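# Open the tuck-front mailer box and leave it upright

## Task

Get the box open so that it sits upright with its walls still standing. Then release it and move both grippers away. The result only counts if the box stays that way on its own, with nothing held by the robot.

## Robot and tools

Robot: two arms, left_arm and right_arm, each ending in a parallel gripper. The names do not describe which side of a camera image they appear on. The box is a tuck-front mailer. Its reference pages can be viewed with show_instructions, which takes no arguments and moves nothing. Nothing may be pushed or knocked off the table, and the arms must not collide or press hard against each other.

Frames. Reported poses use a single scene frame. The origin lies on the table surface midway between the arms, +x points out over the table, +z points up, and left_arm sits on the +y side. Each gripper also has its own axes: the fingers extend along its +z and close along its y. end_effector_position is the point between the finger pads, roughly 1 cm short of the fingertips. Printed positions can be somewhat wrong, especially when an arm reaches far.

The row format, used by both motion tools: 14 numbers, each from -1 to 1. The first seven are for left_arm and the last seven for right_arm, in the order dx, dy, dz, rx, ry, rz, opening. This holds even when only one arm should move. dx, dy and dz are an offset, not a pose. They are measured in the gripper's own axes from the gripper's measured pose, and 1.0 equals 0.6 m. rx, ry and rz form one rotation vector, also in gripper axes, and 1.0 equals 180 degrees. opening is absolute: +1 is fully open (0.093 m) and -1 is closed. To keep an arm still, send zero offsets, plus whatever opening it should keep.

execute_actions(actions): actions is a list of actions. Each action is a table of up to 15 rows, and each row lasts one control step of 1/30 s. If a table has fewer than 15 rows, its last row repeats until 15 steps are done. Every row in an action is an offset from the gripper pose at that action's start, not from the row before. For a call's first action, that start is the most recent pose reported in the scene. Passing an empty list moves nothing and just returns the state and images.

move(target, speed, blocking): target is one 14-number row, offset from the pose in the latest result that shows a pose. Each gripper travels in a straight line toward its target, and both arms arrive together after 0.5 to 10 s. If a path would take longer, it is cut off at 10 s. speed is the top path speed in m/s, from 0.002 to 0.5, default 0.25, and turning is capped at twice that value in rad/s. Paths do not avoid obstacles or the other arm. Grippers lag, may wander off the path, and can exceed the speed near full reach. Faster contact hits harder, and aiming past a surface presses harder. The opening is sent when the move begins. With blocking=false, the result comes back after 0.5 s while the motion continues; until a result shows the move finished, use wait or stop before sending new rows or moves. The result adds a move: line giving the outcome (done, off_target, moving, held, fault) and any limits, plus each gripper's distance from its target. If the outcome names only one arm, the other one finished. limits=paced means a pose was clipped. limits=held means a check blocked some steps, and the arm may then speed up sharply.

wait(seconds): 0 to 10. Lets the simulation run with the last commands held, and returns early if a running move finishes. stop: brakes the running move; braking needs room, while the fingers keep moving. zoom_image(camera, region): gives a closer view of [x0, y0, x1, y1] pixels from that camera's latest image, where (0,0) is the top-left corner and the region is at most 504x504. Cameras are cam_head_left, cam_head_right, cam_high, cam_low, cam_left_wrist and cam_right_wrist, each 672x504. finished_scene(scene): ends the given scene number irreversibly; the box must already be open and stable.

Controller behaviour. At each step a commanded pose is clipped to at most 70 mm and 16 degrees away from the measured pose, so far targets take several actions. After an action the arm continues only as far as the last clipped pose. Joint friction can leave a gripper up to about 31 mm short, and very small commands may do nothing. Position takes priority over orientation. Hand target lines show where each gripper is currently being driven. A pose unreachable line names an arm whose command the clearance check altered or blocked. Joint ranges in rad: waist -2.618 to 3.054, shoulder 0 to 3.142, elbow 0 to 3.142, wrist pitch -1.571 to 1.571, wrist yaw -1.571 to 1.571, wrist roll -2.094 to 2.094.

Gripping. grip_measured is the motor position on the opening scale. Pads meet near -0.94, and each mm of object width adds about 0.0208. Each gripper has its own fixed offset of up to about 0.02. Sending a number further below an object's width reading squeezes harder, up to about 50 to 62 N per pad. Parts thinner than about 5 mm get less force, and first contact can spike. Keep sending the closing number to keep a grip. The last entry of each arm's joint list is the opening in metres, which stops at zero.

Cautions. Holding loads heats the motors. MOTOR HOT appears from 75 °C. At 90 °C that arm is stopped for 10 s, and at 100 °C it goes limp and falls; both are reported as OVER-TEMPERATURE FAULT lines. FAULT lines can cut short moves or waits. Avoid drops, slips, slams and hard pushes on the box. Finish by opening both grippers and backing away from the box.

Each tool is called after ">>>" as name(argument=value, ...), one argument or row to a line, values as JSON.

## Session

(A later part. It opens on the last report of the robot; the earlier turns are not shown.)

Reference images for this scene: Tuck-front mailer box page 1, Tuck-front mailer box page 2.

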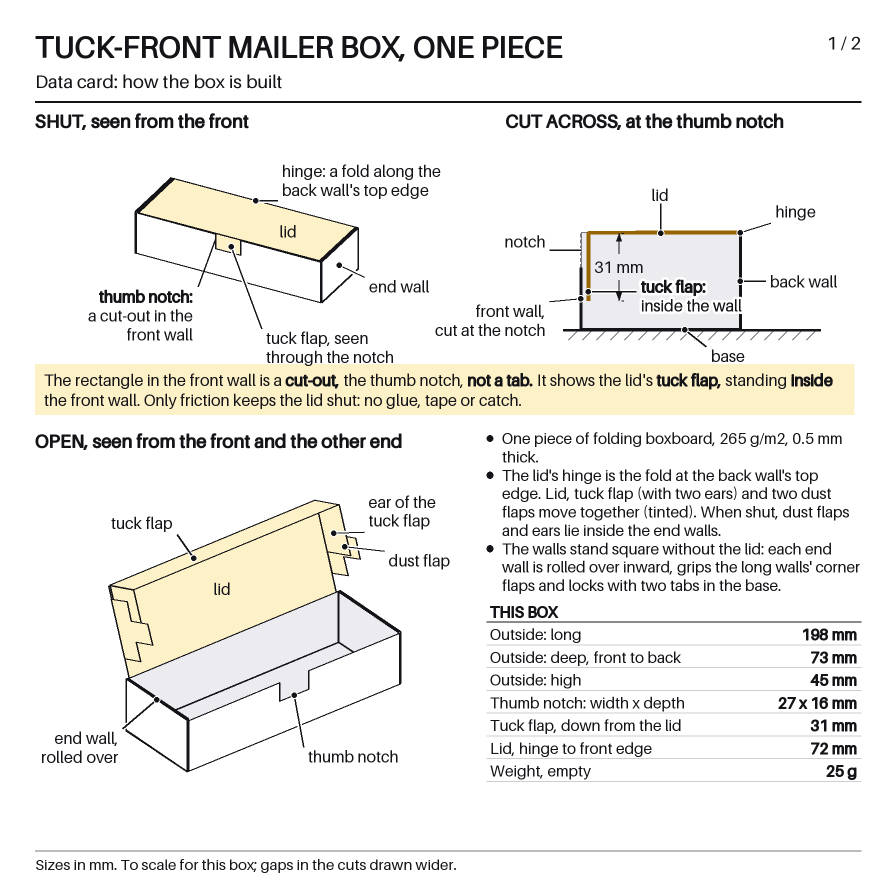

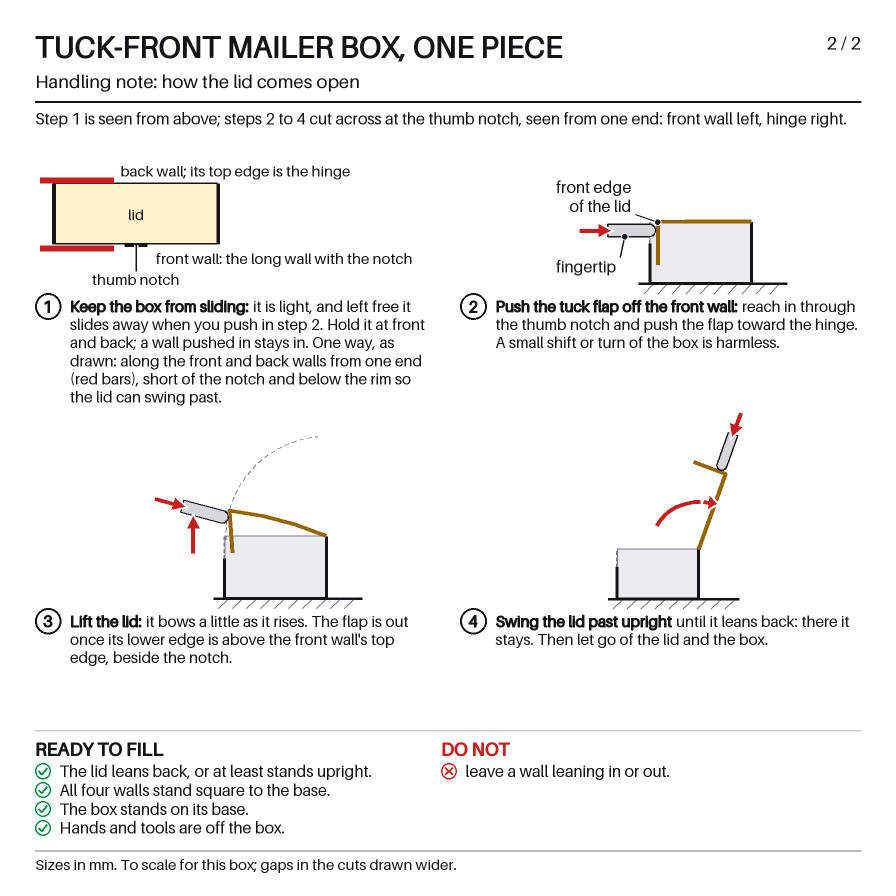

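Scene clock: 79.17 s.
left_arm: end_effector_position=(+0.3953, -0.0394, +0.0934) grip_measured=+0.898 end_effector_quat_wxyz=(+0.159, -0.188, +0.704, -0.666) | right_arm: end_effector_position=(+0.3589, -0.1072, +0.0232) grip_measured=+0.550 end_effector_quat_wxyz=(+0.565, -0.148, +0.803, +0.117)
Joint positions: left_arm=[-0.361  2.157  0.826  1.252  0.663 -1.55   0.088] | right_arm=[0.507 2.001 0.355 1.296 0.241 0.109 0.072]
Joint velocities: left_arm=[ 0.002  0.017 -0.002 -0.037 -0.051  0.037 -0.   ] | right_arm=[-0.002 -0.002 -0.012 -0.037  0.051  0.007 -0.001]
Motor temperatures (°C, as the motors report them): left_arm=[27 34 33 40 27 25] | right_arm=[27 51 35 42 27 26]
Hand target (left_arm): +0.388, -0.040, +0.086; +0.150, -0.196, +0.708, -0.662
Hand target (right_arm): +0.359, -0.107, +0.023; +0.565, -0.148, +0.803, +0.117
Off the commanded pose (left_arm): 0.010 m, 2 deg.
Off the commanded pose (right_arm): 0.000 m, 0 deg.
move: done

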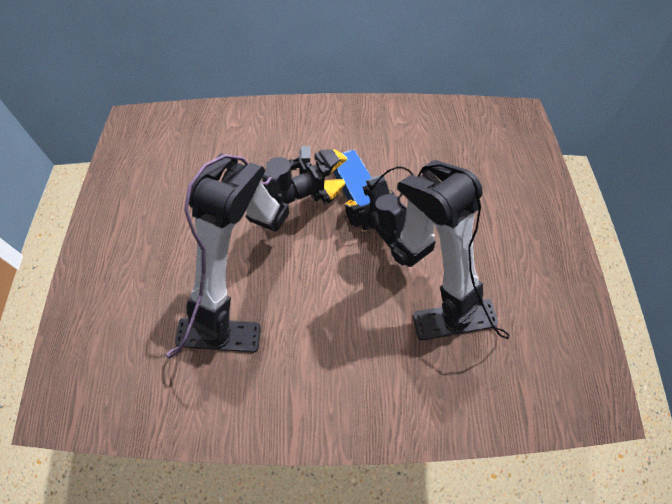

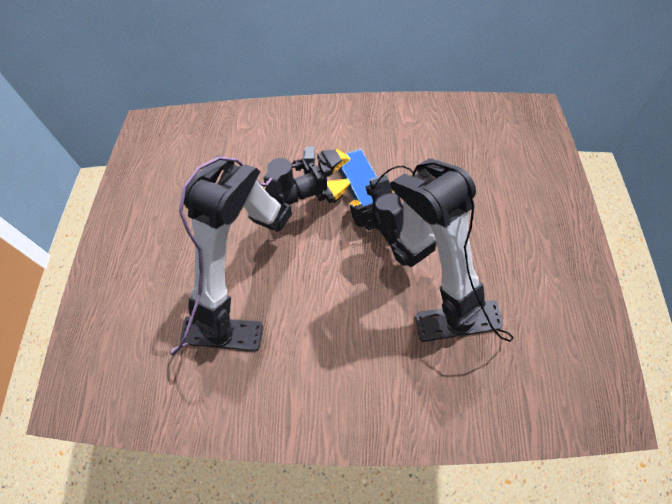

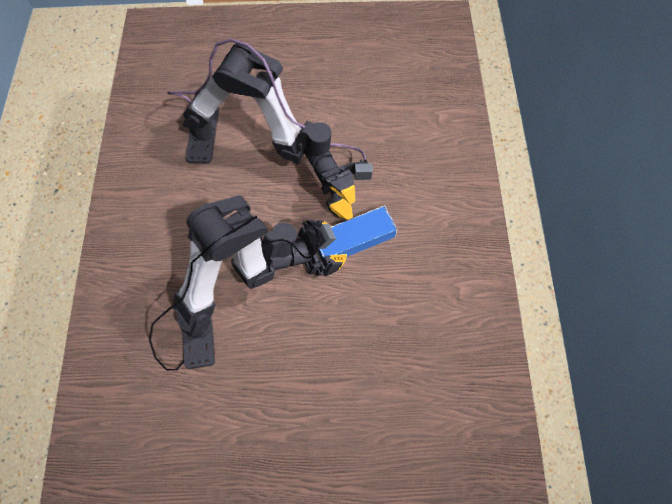

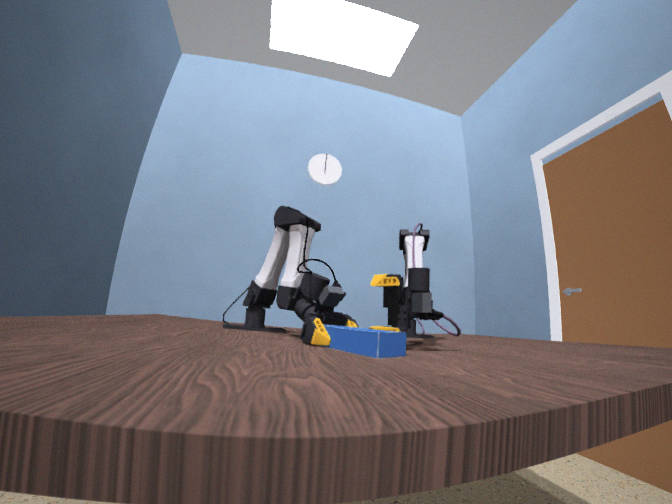

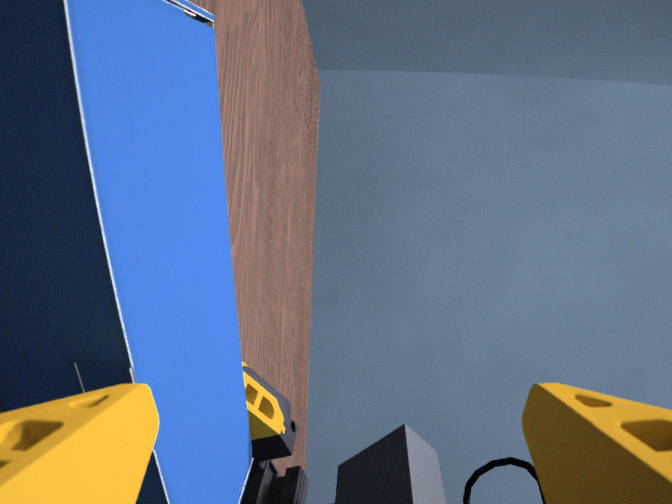

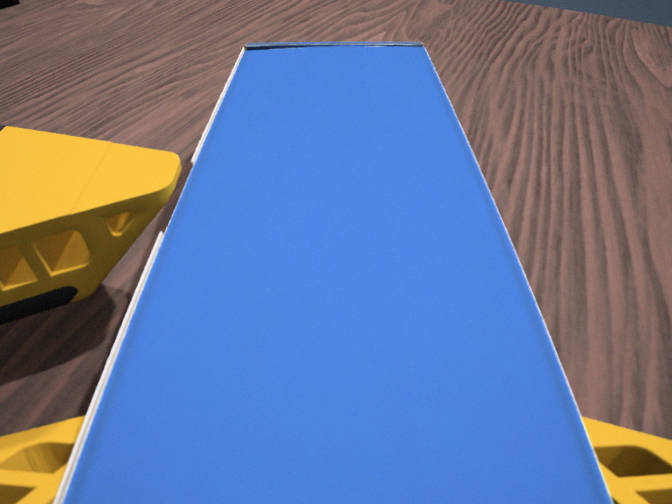

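Too high; lower ~12 mm, slightly back.

>>> move(
  target=[0.01,0.035,-0.012,0,0,0,0.9, 0,0,0,0,0,0,0.545],
  speed=0.015,
)

Scene clock: 81.97 s.
left_arm: end_effector_position=(+0.3924, -0.0377, +0.0924) grip_measured=+0.898 end_effector_quat_wxyz=(+0.171, -0.178, +0.695, -0.675) | right_arm: end_effector_position=(+0.3589, -0.1072, +0.0232) grip_measured=+0.550 end_effector_quat_wxyz=(+0.565, -0.148, +0.803, +0.117)
Joint positions: left_arm=[-0.361  2.187  0.809  1.342  0.66  -1.55   0.088] | right_arm=[0.507 2.001 0.355 1.296 0.241 0.109 0.072]
Joint velocities: left_arm=[-0.017 -0.007  0.027 -0.037 -0.037  0.007 -0.   ] | right_arm=[ 0.002 -0.002  0.002  0.022 -0.022  0.022 -0.   ]
Motor temperatures (°C, as the motors report them): left_arm=[27 34 33 40 27 25] | right_arm=[27 51 35 42 27 26]
Hand target (left_arm): +0.386, -0.035, +0.074; +0.158, -0.188, +0.704, -0.666
Hand target (right_arm): +0.359, -0.107, +0.023; +0.565, -0.148, +0.803, +0.117
Off the commanded pose (left_arm): 0.021 m, 2 deg.
Off the commanded pose (right_arm): 0.000 m, 0 deg.
move: off_target (left_arm)

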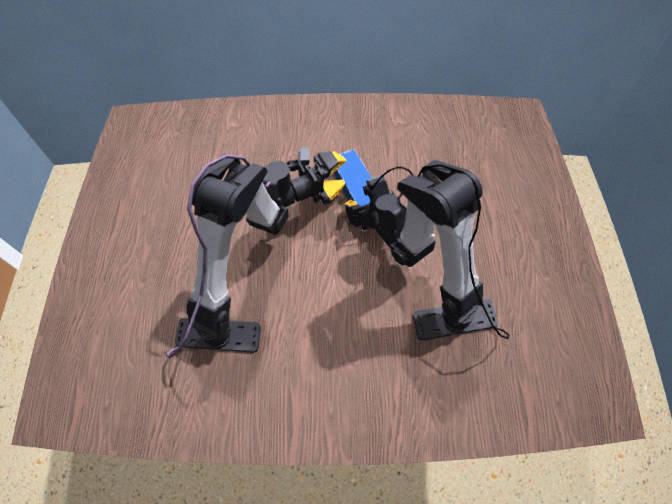

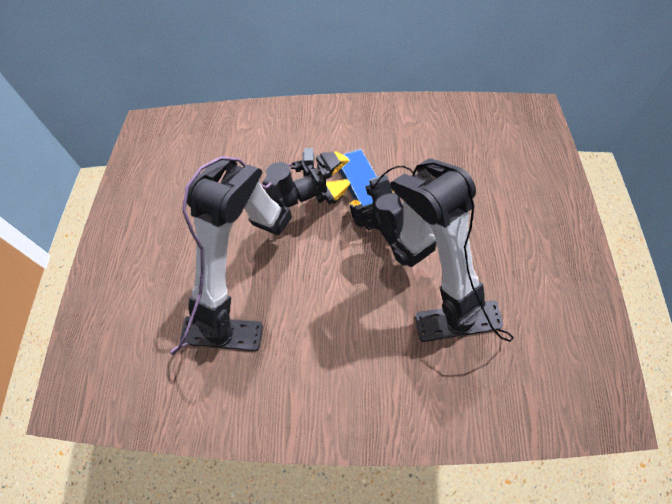

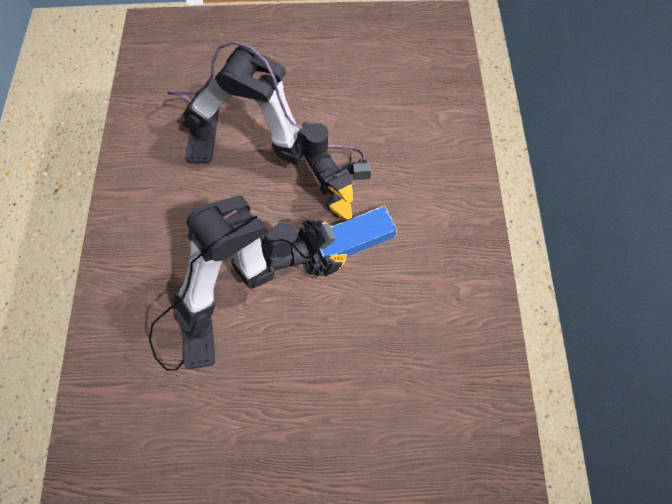

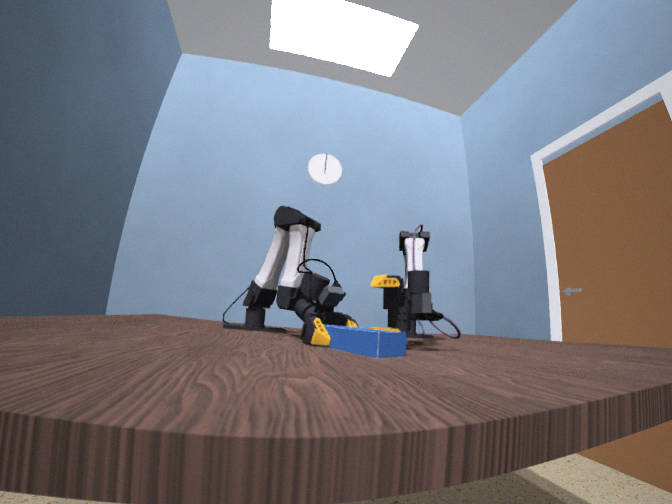

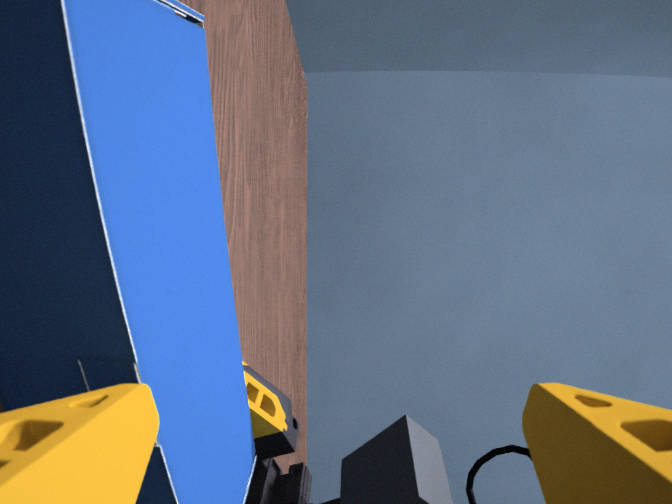

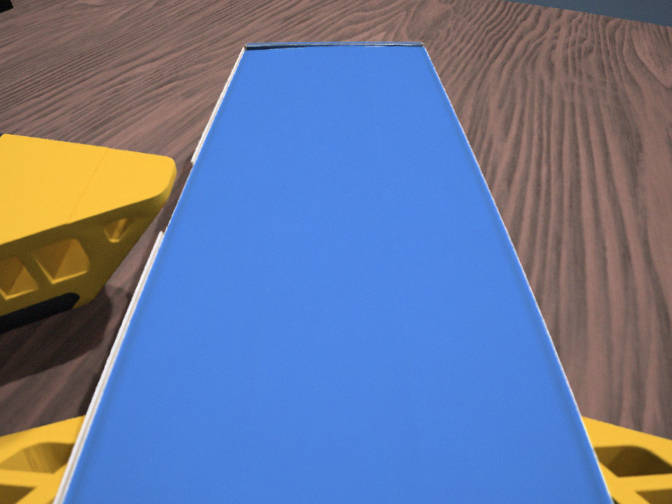

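>>> move(
  target=[0,0.03,0,-0.03,0,0,1, 0,0,0,0,0,0,0.545],
  speed=0.015,
)

Scene clock: 87.13 s.
left_arm: end_effector_position=(+0.3904, -0.0371, +0.0708) grip_measured=+0.995 end_effector_quat_wxyz=(+0.160, -0.185, +0.722, -0.647) | right_arm: end_effector_position=(+0.3589, -0.1072, +0.0232) grip_measured=+0.550 end_effector_quat_wxyz=(+0.565, -0.148, +0.803, +0.117)
Joint positions: left_arm=[-0.361  2.187  0.809  1.237  0.662 -1.493  0.093] | right_arm=[0.507 2.001 0.355 1.296 0.241 0.109 0.072]
Joint velocities: left_arm=[ 0.007 -0.007  0.007 -0.051 -0.007  0.007 -0.   ] | right_arm=[ 0.007  0.002  0.002 -0.007 -0.007 -0.022 -0.001]
Motor temperatures (°C, as the motors report them): left_arm=[27 35 33 40 27 25] | right_arm=[27 51 35 42 27 26]
Hand target (left_arm): +0.392, -0.037, +0.074; +0.164, -0.186, +0.726, -0.642
Hand target (right_arm): +0.359, -0.107, +0.023; +0.565, -0.148, +0.803, +0.117
Off the commanded pose (left_arm): 0.004 m, 1 deg.
Off the commanded pose (right_arm): 0.000 m, 0 deg.
move: done

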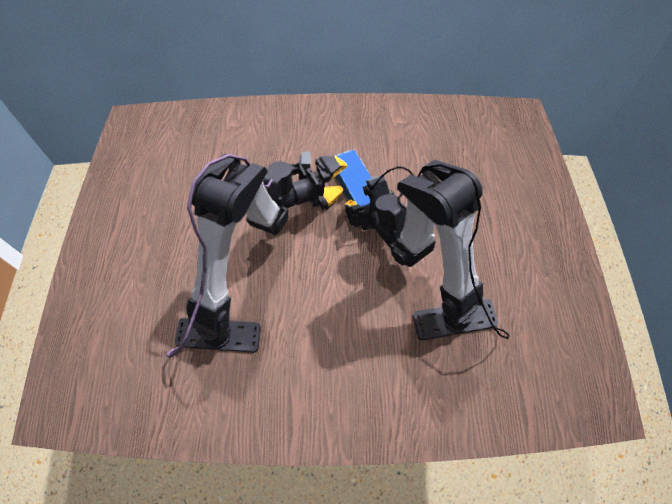

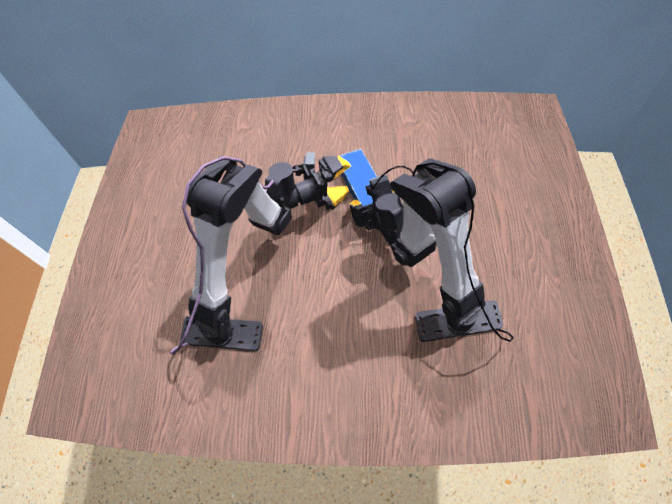

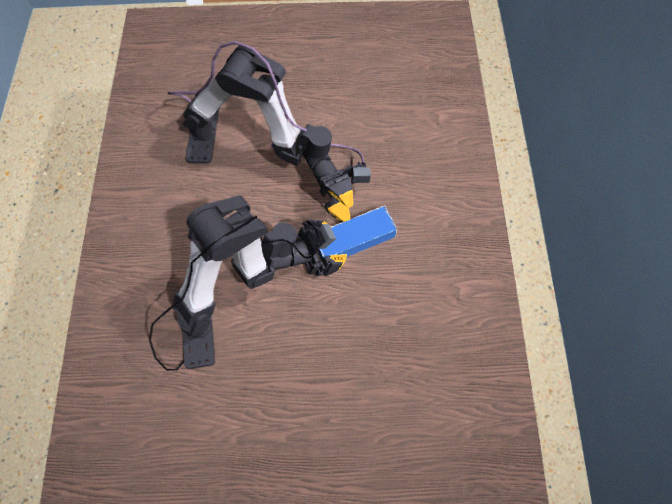

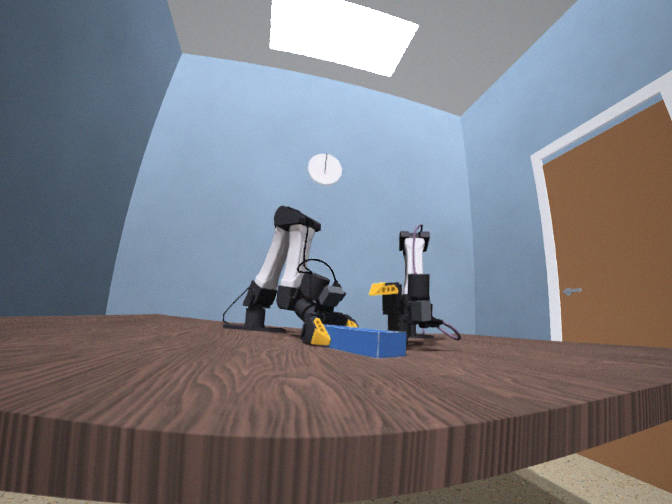

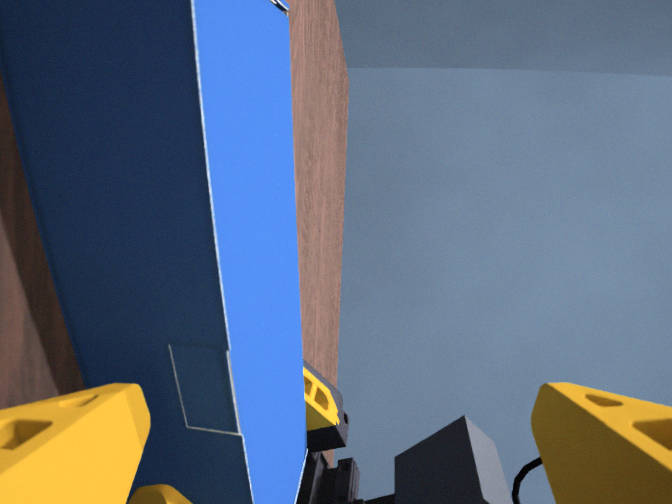

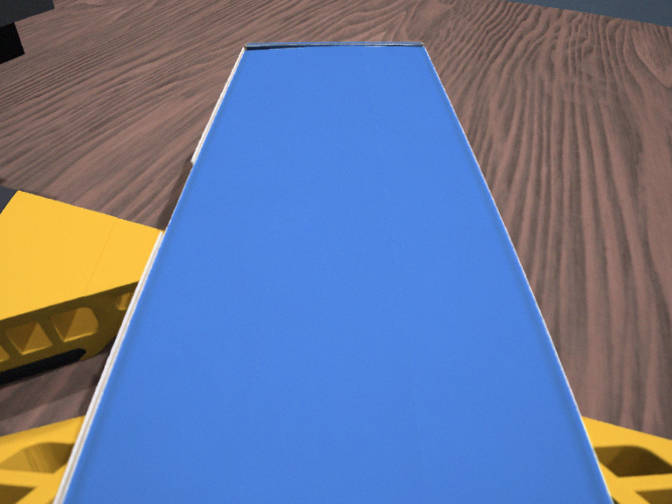

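>>> move(
  target=[-0.02,0,0.01,0,0,0,0.65, 0,0,0,0,0,0,0.545],
  speed=0.015,
)

Scene clock: 90.93 s.
left_arm: end_effector_position=(+0.3965, -0.0383, +0.0753) grip_measured=+0.652 end_effector_quat_wxyz=(+0.160, -0.182, +0.721, -0.649) | right_arm: end_effector_position=(+0.3589, -0.1072, +0.0232) grip_measured=+0.550 end_effector_quat_wxyz=(+0.565, -0.148, +0.803, +0.117)
Joint positions: left_arm=[-0.356  2.187  0.836  1.216  0.67  -1.492  0.076] | right_arm=[0.507 2.001 0.355 1.296 0.241 0.109 0.072]
Joint velocities: left_arm=[ 0.017 -0.002  0.007 -0.022  0.022  0.007  0.   ] | right_arm=[ 0.012 -0.002 -0.012  0.051  0.051 -0.007 -0.   ]
Motor temperatures (°C, as the motors report them): left_arm=[27 35 33 40 27 25] | right_arm=[27 51 35 42 27 26]
Hand target (left_arm): +0.404, -0.037, +0.070; +0.160, -0.185, +0.722, -0.647
Hand target (right_arm): +0.359, -0.107, +0.023; +0.565, -0.148, +0.803, +0.117
Off the commanded pose (left_arm): 0.009 m, 0 deg.
Off the commanded pose (right_arm): 0.000 m, 0 deg.
move: done

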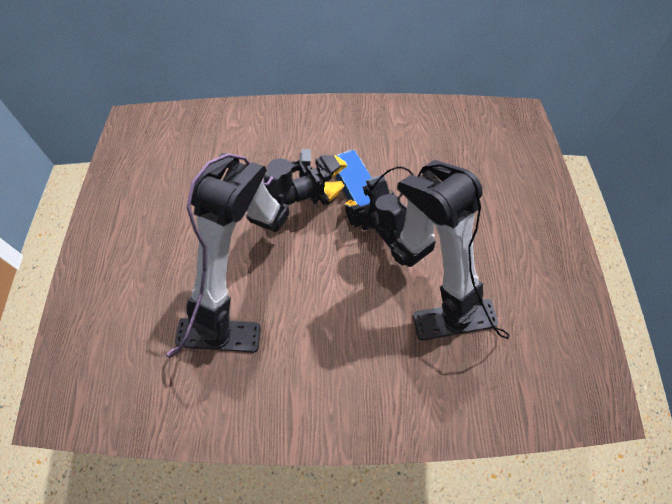

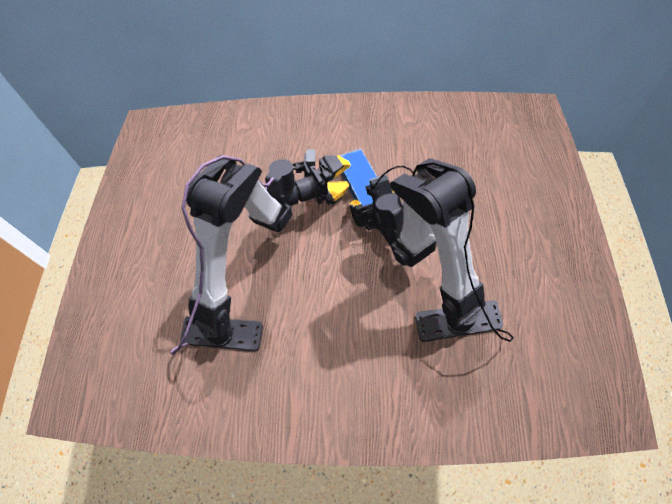

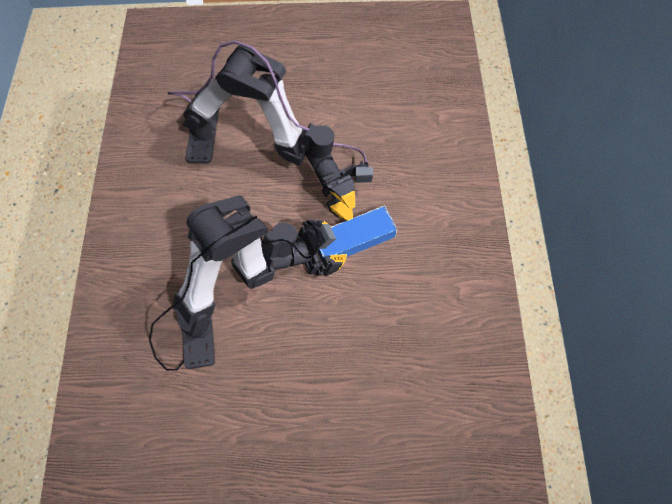

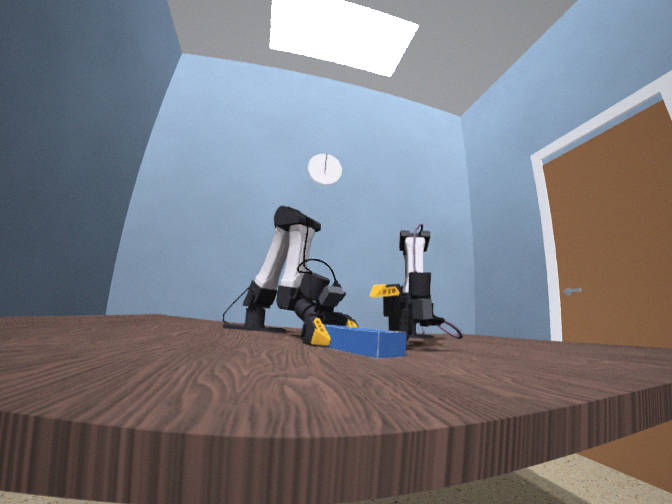

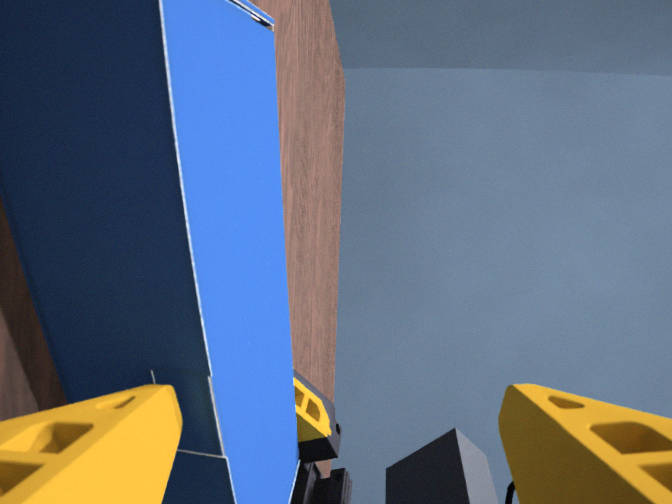

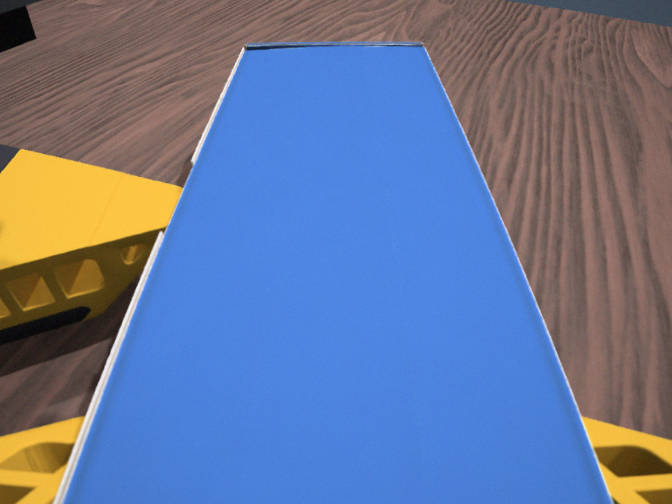

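>>> execute_actions(
  actions=[
    [[0,0,0,0,0,0,0.65,0,0.03,0,-0.03,0,0,0.55]],
    [[0,0,0,0,0,0,0.65,0,0.03,0,-0.03,0,0,0.55]],
  ],
)

Scene clock: 93.97 s.
left_arm: end_effector_position=(+0.3966, -0.0383, +0.0750) grip_measured=+0.652 end_effector_quat_wxyz=(+0.160, -0.183, +0.721, -0.649) | right_arm: end_effector_position=(+0.3570, -0.1027, +0.0231) grip_measured=+0.550 end_effector_quat_wxyz=(+0.563, -0.156, +0.802, +0.129)
Joint positions: left_arm=[-0.356  2.187  0.836  1.215  0.669 -1.492  0.076] | right_arm=[0.507 2.001 0.355 1.298 0.212 0.109 0.072]
Joint velocities: left_arm=[ 0.017  0.017  0.027  0.007 -0.051 -0.037 -0.   ] | right_arm=[ 0.012  0.012 -0.017 -0.022  0.037 -0.007 -0.   ]
Motor temperatures (°C, as the motors report them): left_arm=[27 35 33 41 27 25] | right_arm=[27 50 35 42 27 26]
Hand target (left_arm): +0.396, -0.038, +0.075; +0.160, -0.182, +0.721, -0.649
Hand target (right_arm): +0.350, -0.087, +0.024; +0.554, -0.181, +0.796, +0.164
Off the commanded pose (left_arm): 0.000 m, 0 deg.
Off the commanded pose (right_arm): 0.017 m, 5 deg.

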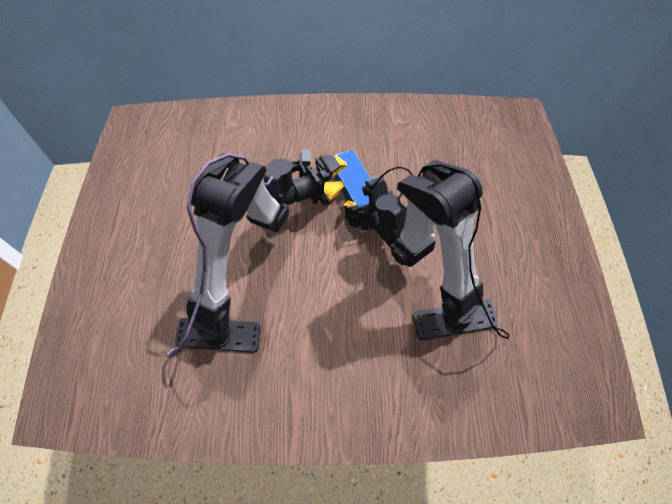

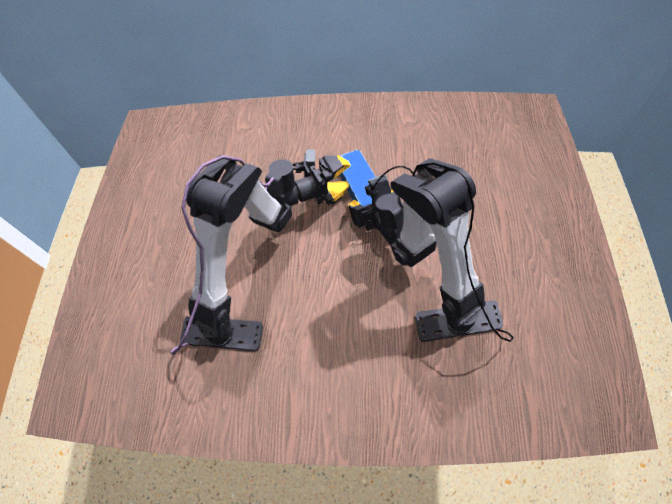

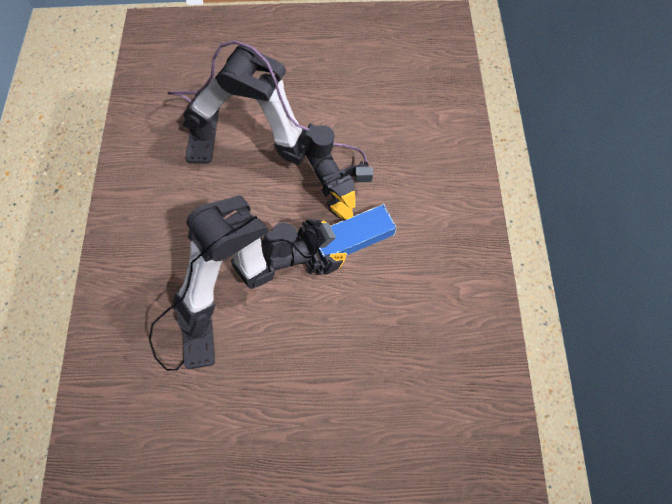

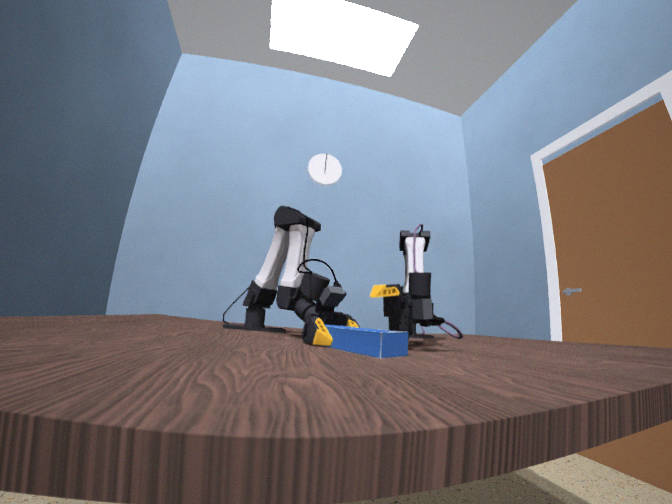

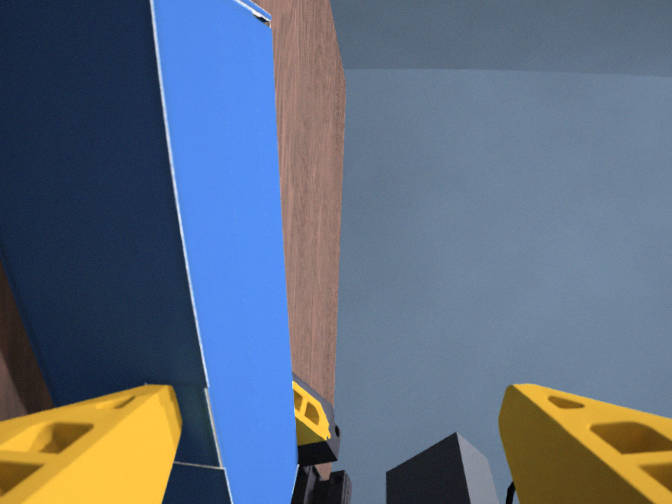

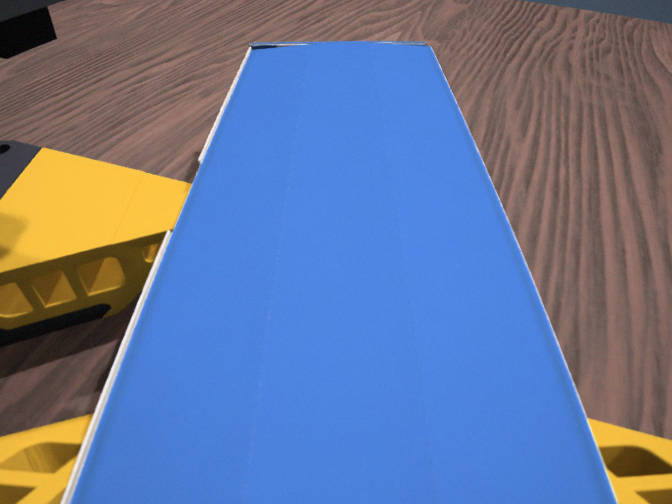

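Contact; lid bowing. Close the poker gradually.

>>> execute_actions(
  actions=[
    [[0,0,0,0,0,0,0.6,0,0.03,0,-0.03,0,0,0.555]],
    [[0,0,0,0,0,0,0.54,0,0.03,0,-0.03,0,0,0.555]],
    [[0,0,0,0,0,0,0.48,0,0.03,0,-0.03,0,0,0.555]],
    [[0,0,0,0,0,0,0.42,0,0.03,0,-0.03,0,0,0.555]],
    [[0,0,0,0,0,0,0.36,0,0.03,0,-0.03,0,0,0.555]],
  ],
)

Scene clock: 98.77 s.
left_arm: end_effector_position=(+0.3973, -0.0372, +0.0700) grip_measured=+0.362 end_effector_quat_wxyz=(+0.157, -0.192, +0.725, -0.642) | right_arm: end_effector_position=(+0.3577, -0.1020, +0.0239) grip_measured=+0.555 end_effector_quat_wxyz=(+0.561, -0.157, +0.801, +0.141)
Joint positions: left_arm=[-0.356  2.187  0.836  1.191  0.659 -1.492  0.063] | right_arm=[0.494 2.001 0.355 1.303 0.179 0.116 0.072]
Joint velocities: left_arm=[-0.017 -0.002  0.022 -0.037 -0.022  0.051 -0.   ] | right_arm=[-0.007 -0.002 -0.007  0.066  0.022 -0.051  0.   ]
Motor temperatures (°C, as the motors report them): left_arm=[27 36 33 41 27 25] | right_arm=[27 50 35 42 27 26]
Hand target (left_arm): +0.397, -0.037, +0.071; +0.158, -0.190, +0.724, -0.644
Hand target (right_arm): +0.350, -0.086, +0.025; +0.553, -0.183, +0.794, +0.175
Off the commanded pose (left_arm): 0.001 m, 0 deg.
Off the commanded pose (right_arm): 0.018 m, 5 deg.

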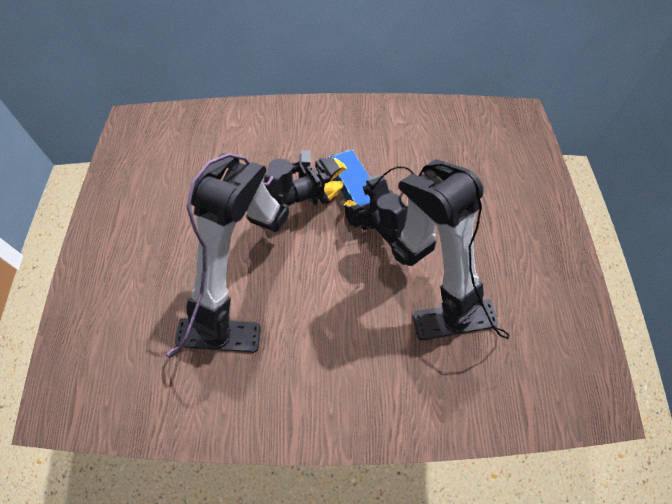

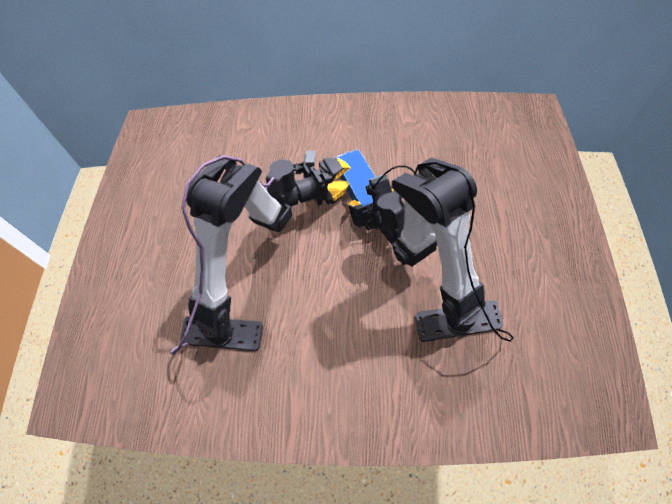

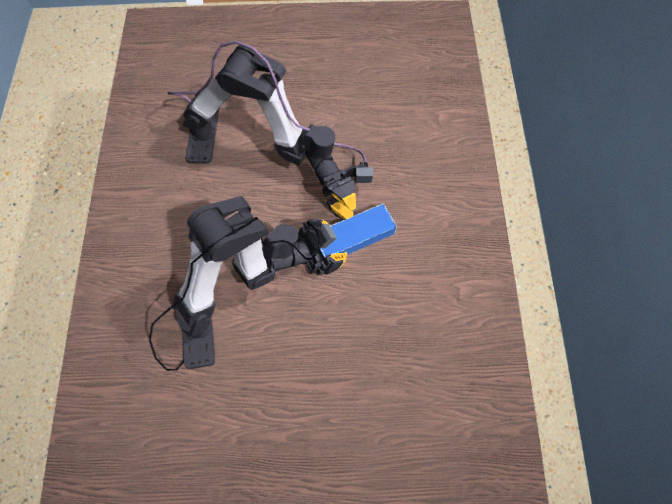

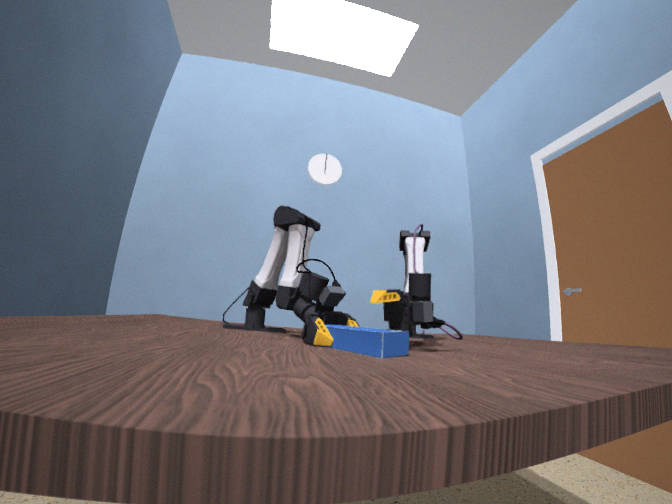

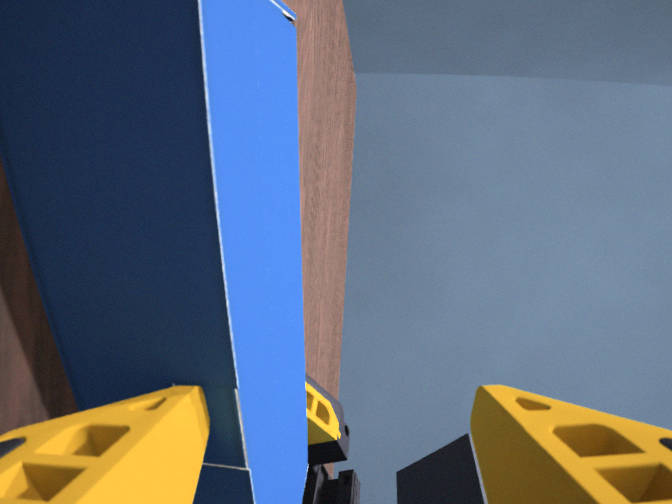

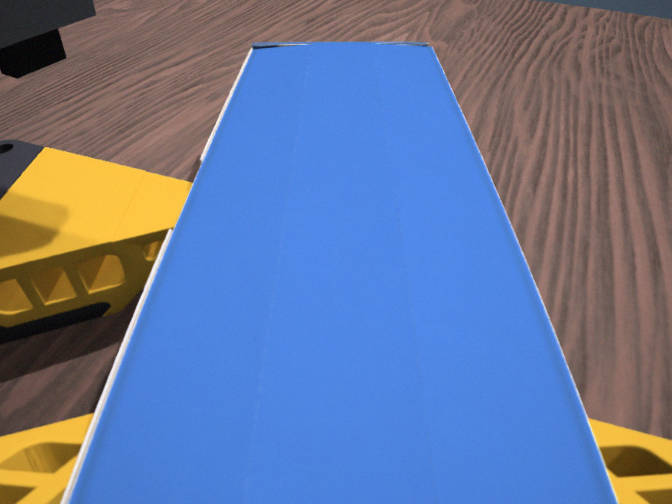

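Wrist sags instead; add upward bias.

>>> execute_actions(
  actions=[
    [[0,-0.015,0,0.02,0,0,0.34,0,0.03,0,-0.03,0,0,0.56]],
    [[0,-0.018,0,0.02,0,0,0.31,0,0.03,0,-0.03,0,0,0.56]],
    [[0,-0.02,0,0.02,0,0,0.28,0,0.03,0,-0.03,0,0,0.56]],
    [[0,-0.022,0,0.02,0,0,0.25,0,0.03,0,-0.03,0,0,0.56]],
  ],
)

Scene clock: 103.07 s.
left_arm: end_effector_position=(+0.3996, -0.0373, +0.1166) grip_measured=+0.252 end_effector_quat_wxyz=(+0.175, -0.178, +0.661, -0.708) | right_arm: end_effector_position=(+0.3546, -0.0895, +0.0321) grip_measured=+0.560 end_effector_quat_wxyz=(+0.560, -0.165, +0.789, +0.192)
Joint positions: left_arm=[-0.355  2.198  0.836  1.442  0.658 -1.642  0.057] | right_arm=[0.481 2.001 0.355 1.342 0.078 0.149 0.072]
Joint velocities: left_arm=[-0.017 -0.002 -0.002 -0.022 -0.007 -0.007 -0.001] | right_arm=[-0.017 -0.007  0.007  0.007  0.022  0.022  0.   ]
Motor temperatures (°C, as the motors report them): left_arm=[27 36 33 42 27 25] | right_arm=[27 50 34 43 27 26]
Hand target (left_arm): +0.400, -0.037, +0.114; +0.172, -0.182, +0.659, -0.709
Hand target (right_arm): +0.354, -0.085, +0.034; +0.562, -0.169, +0.785, +0.199
Off the commanded pose (left_arm): 0.003 m, 1 deg.
Off the commanded pose (right_arm): 0.005 m, 1 deg.

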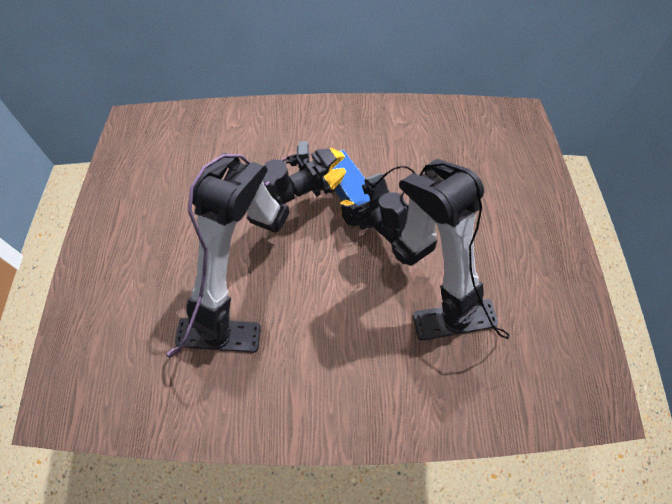

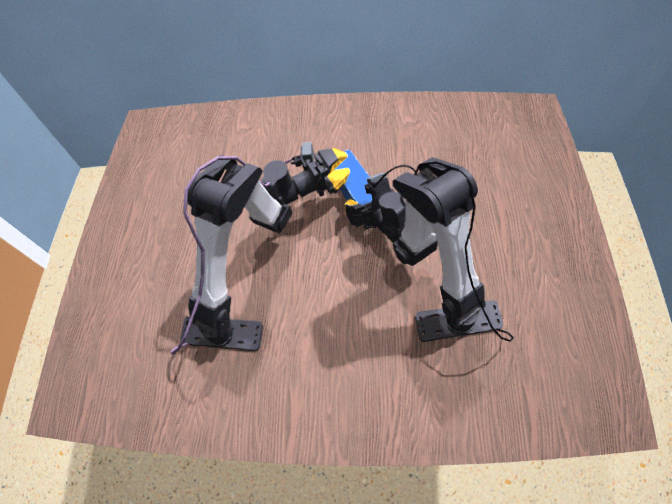

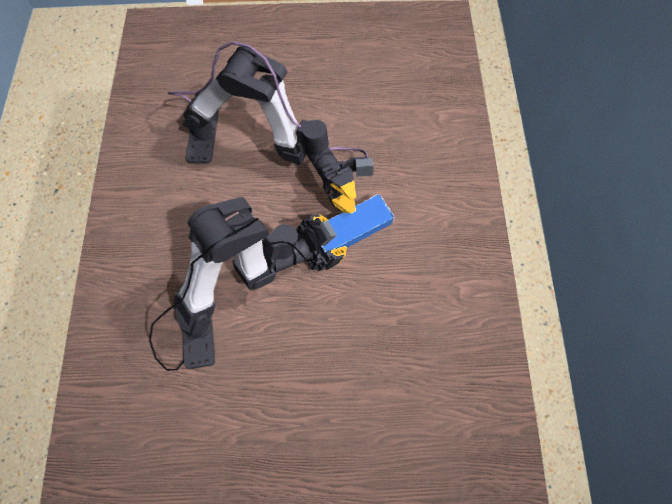

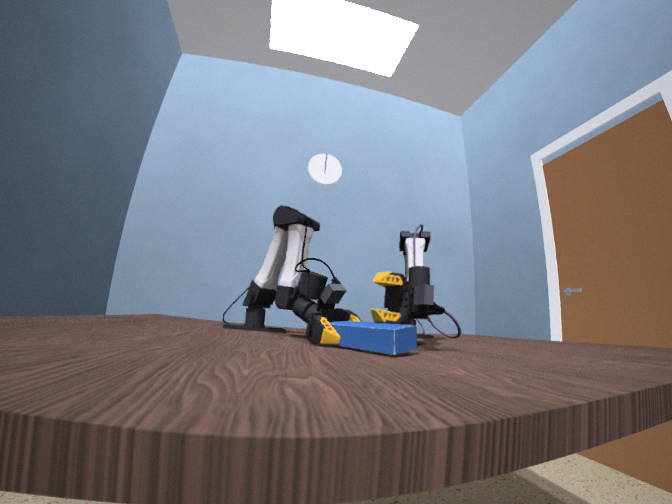

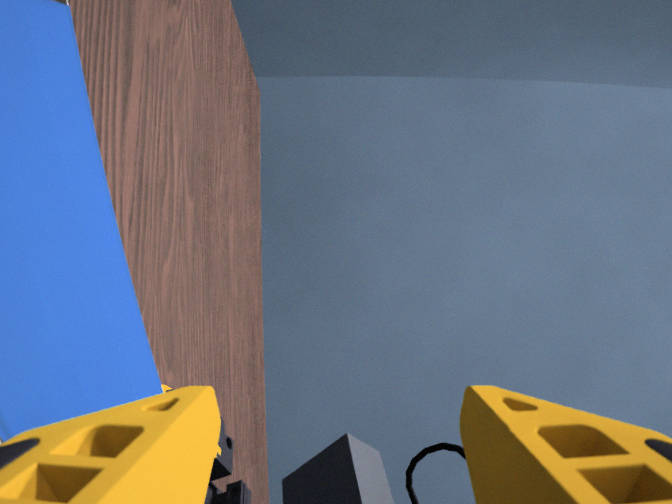

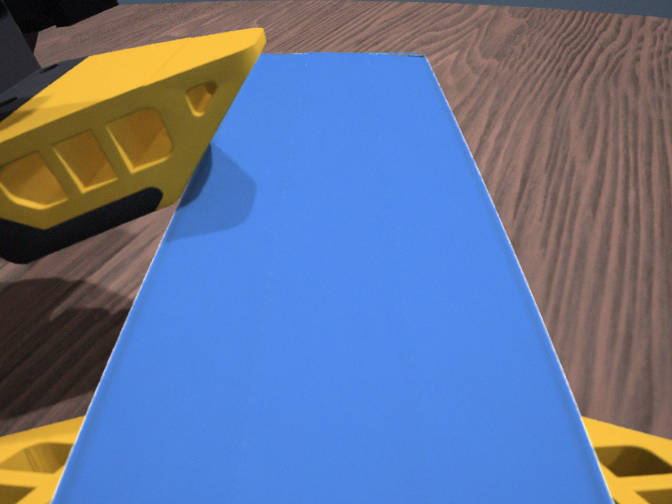

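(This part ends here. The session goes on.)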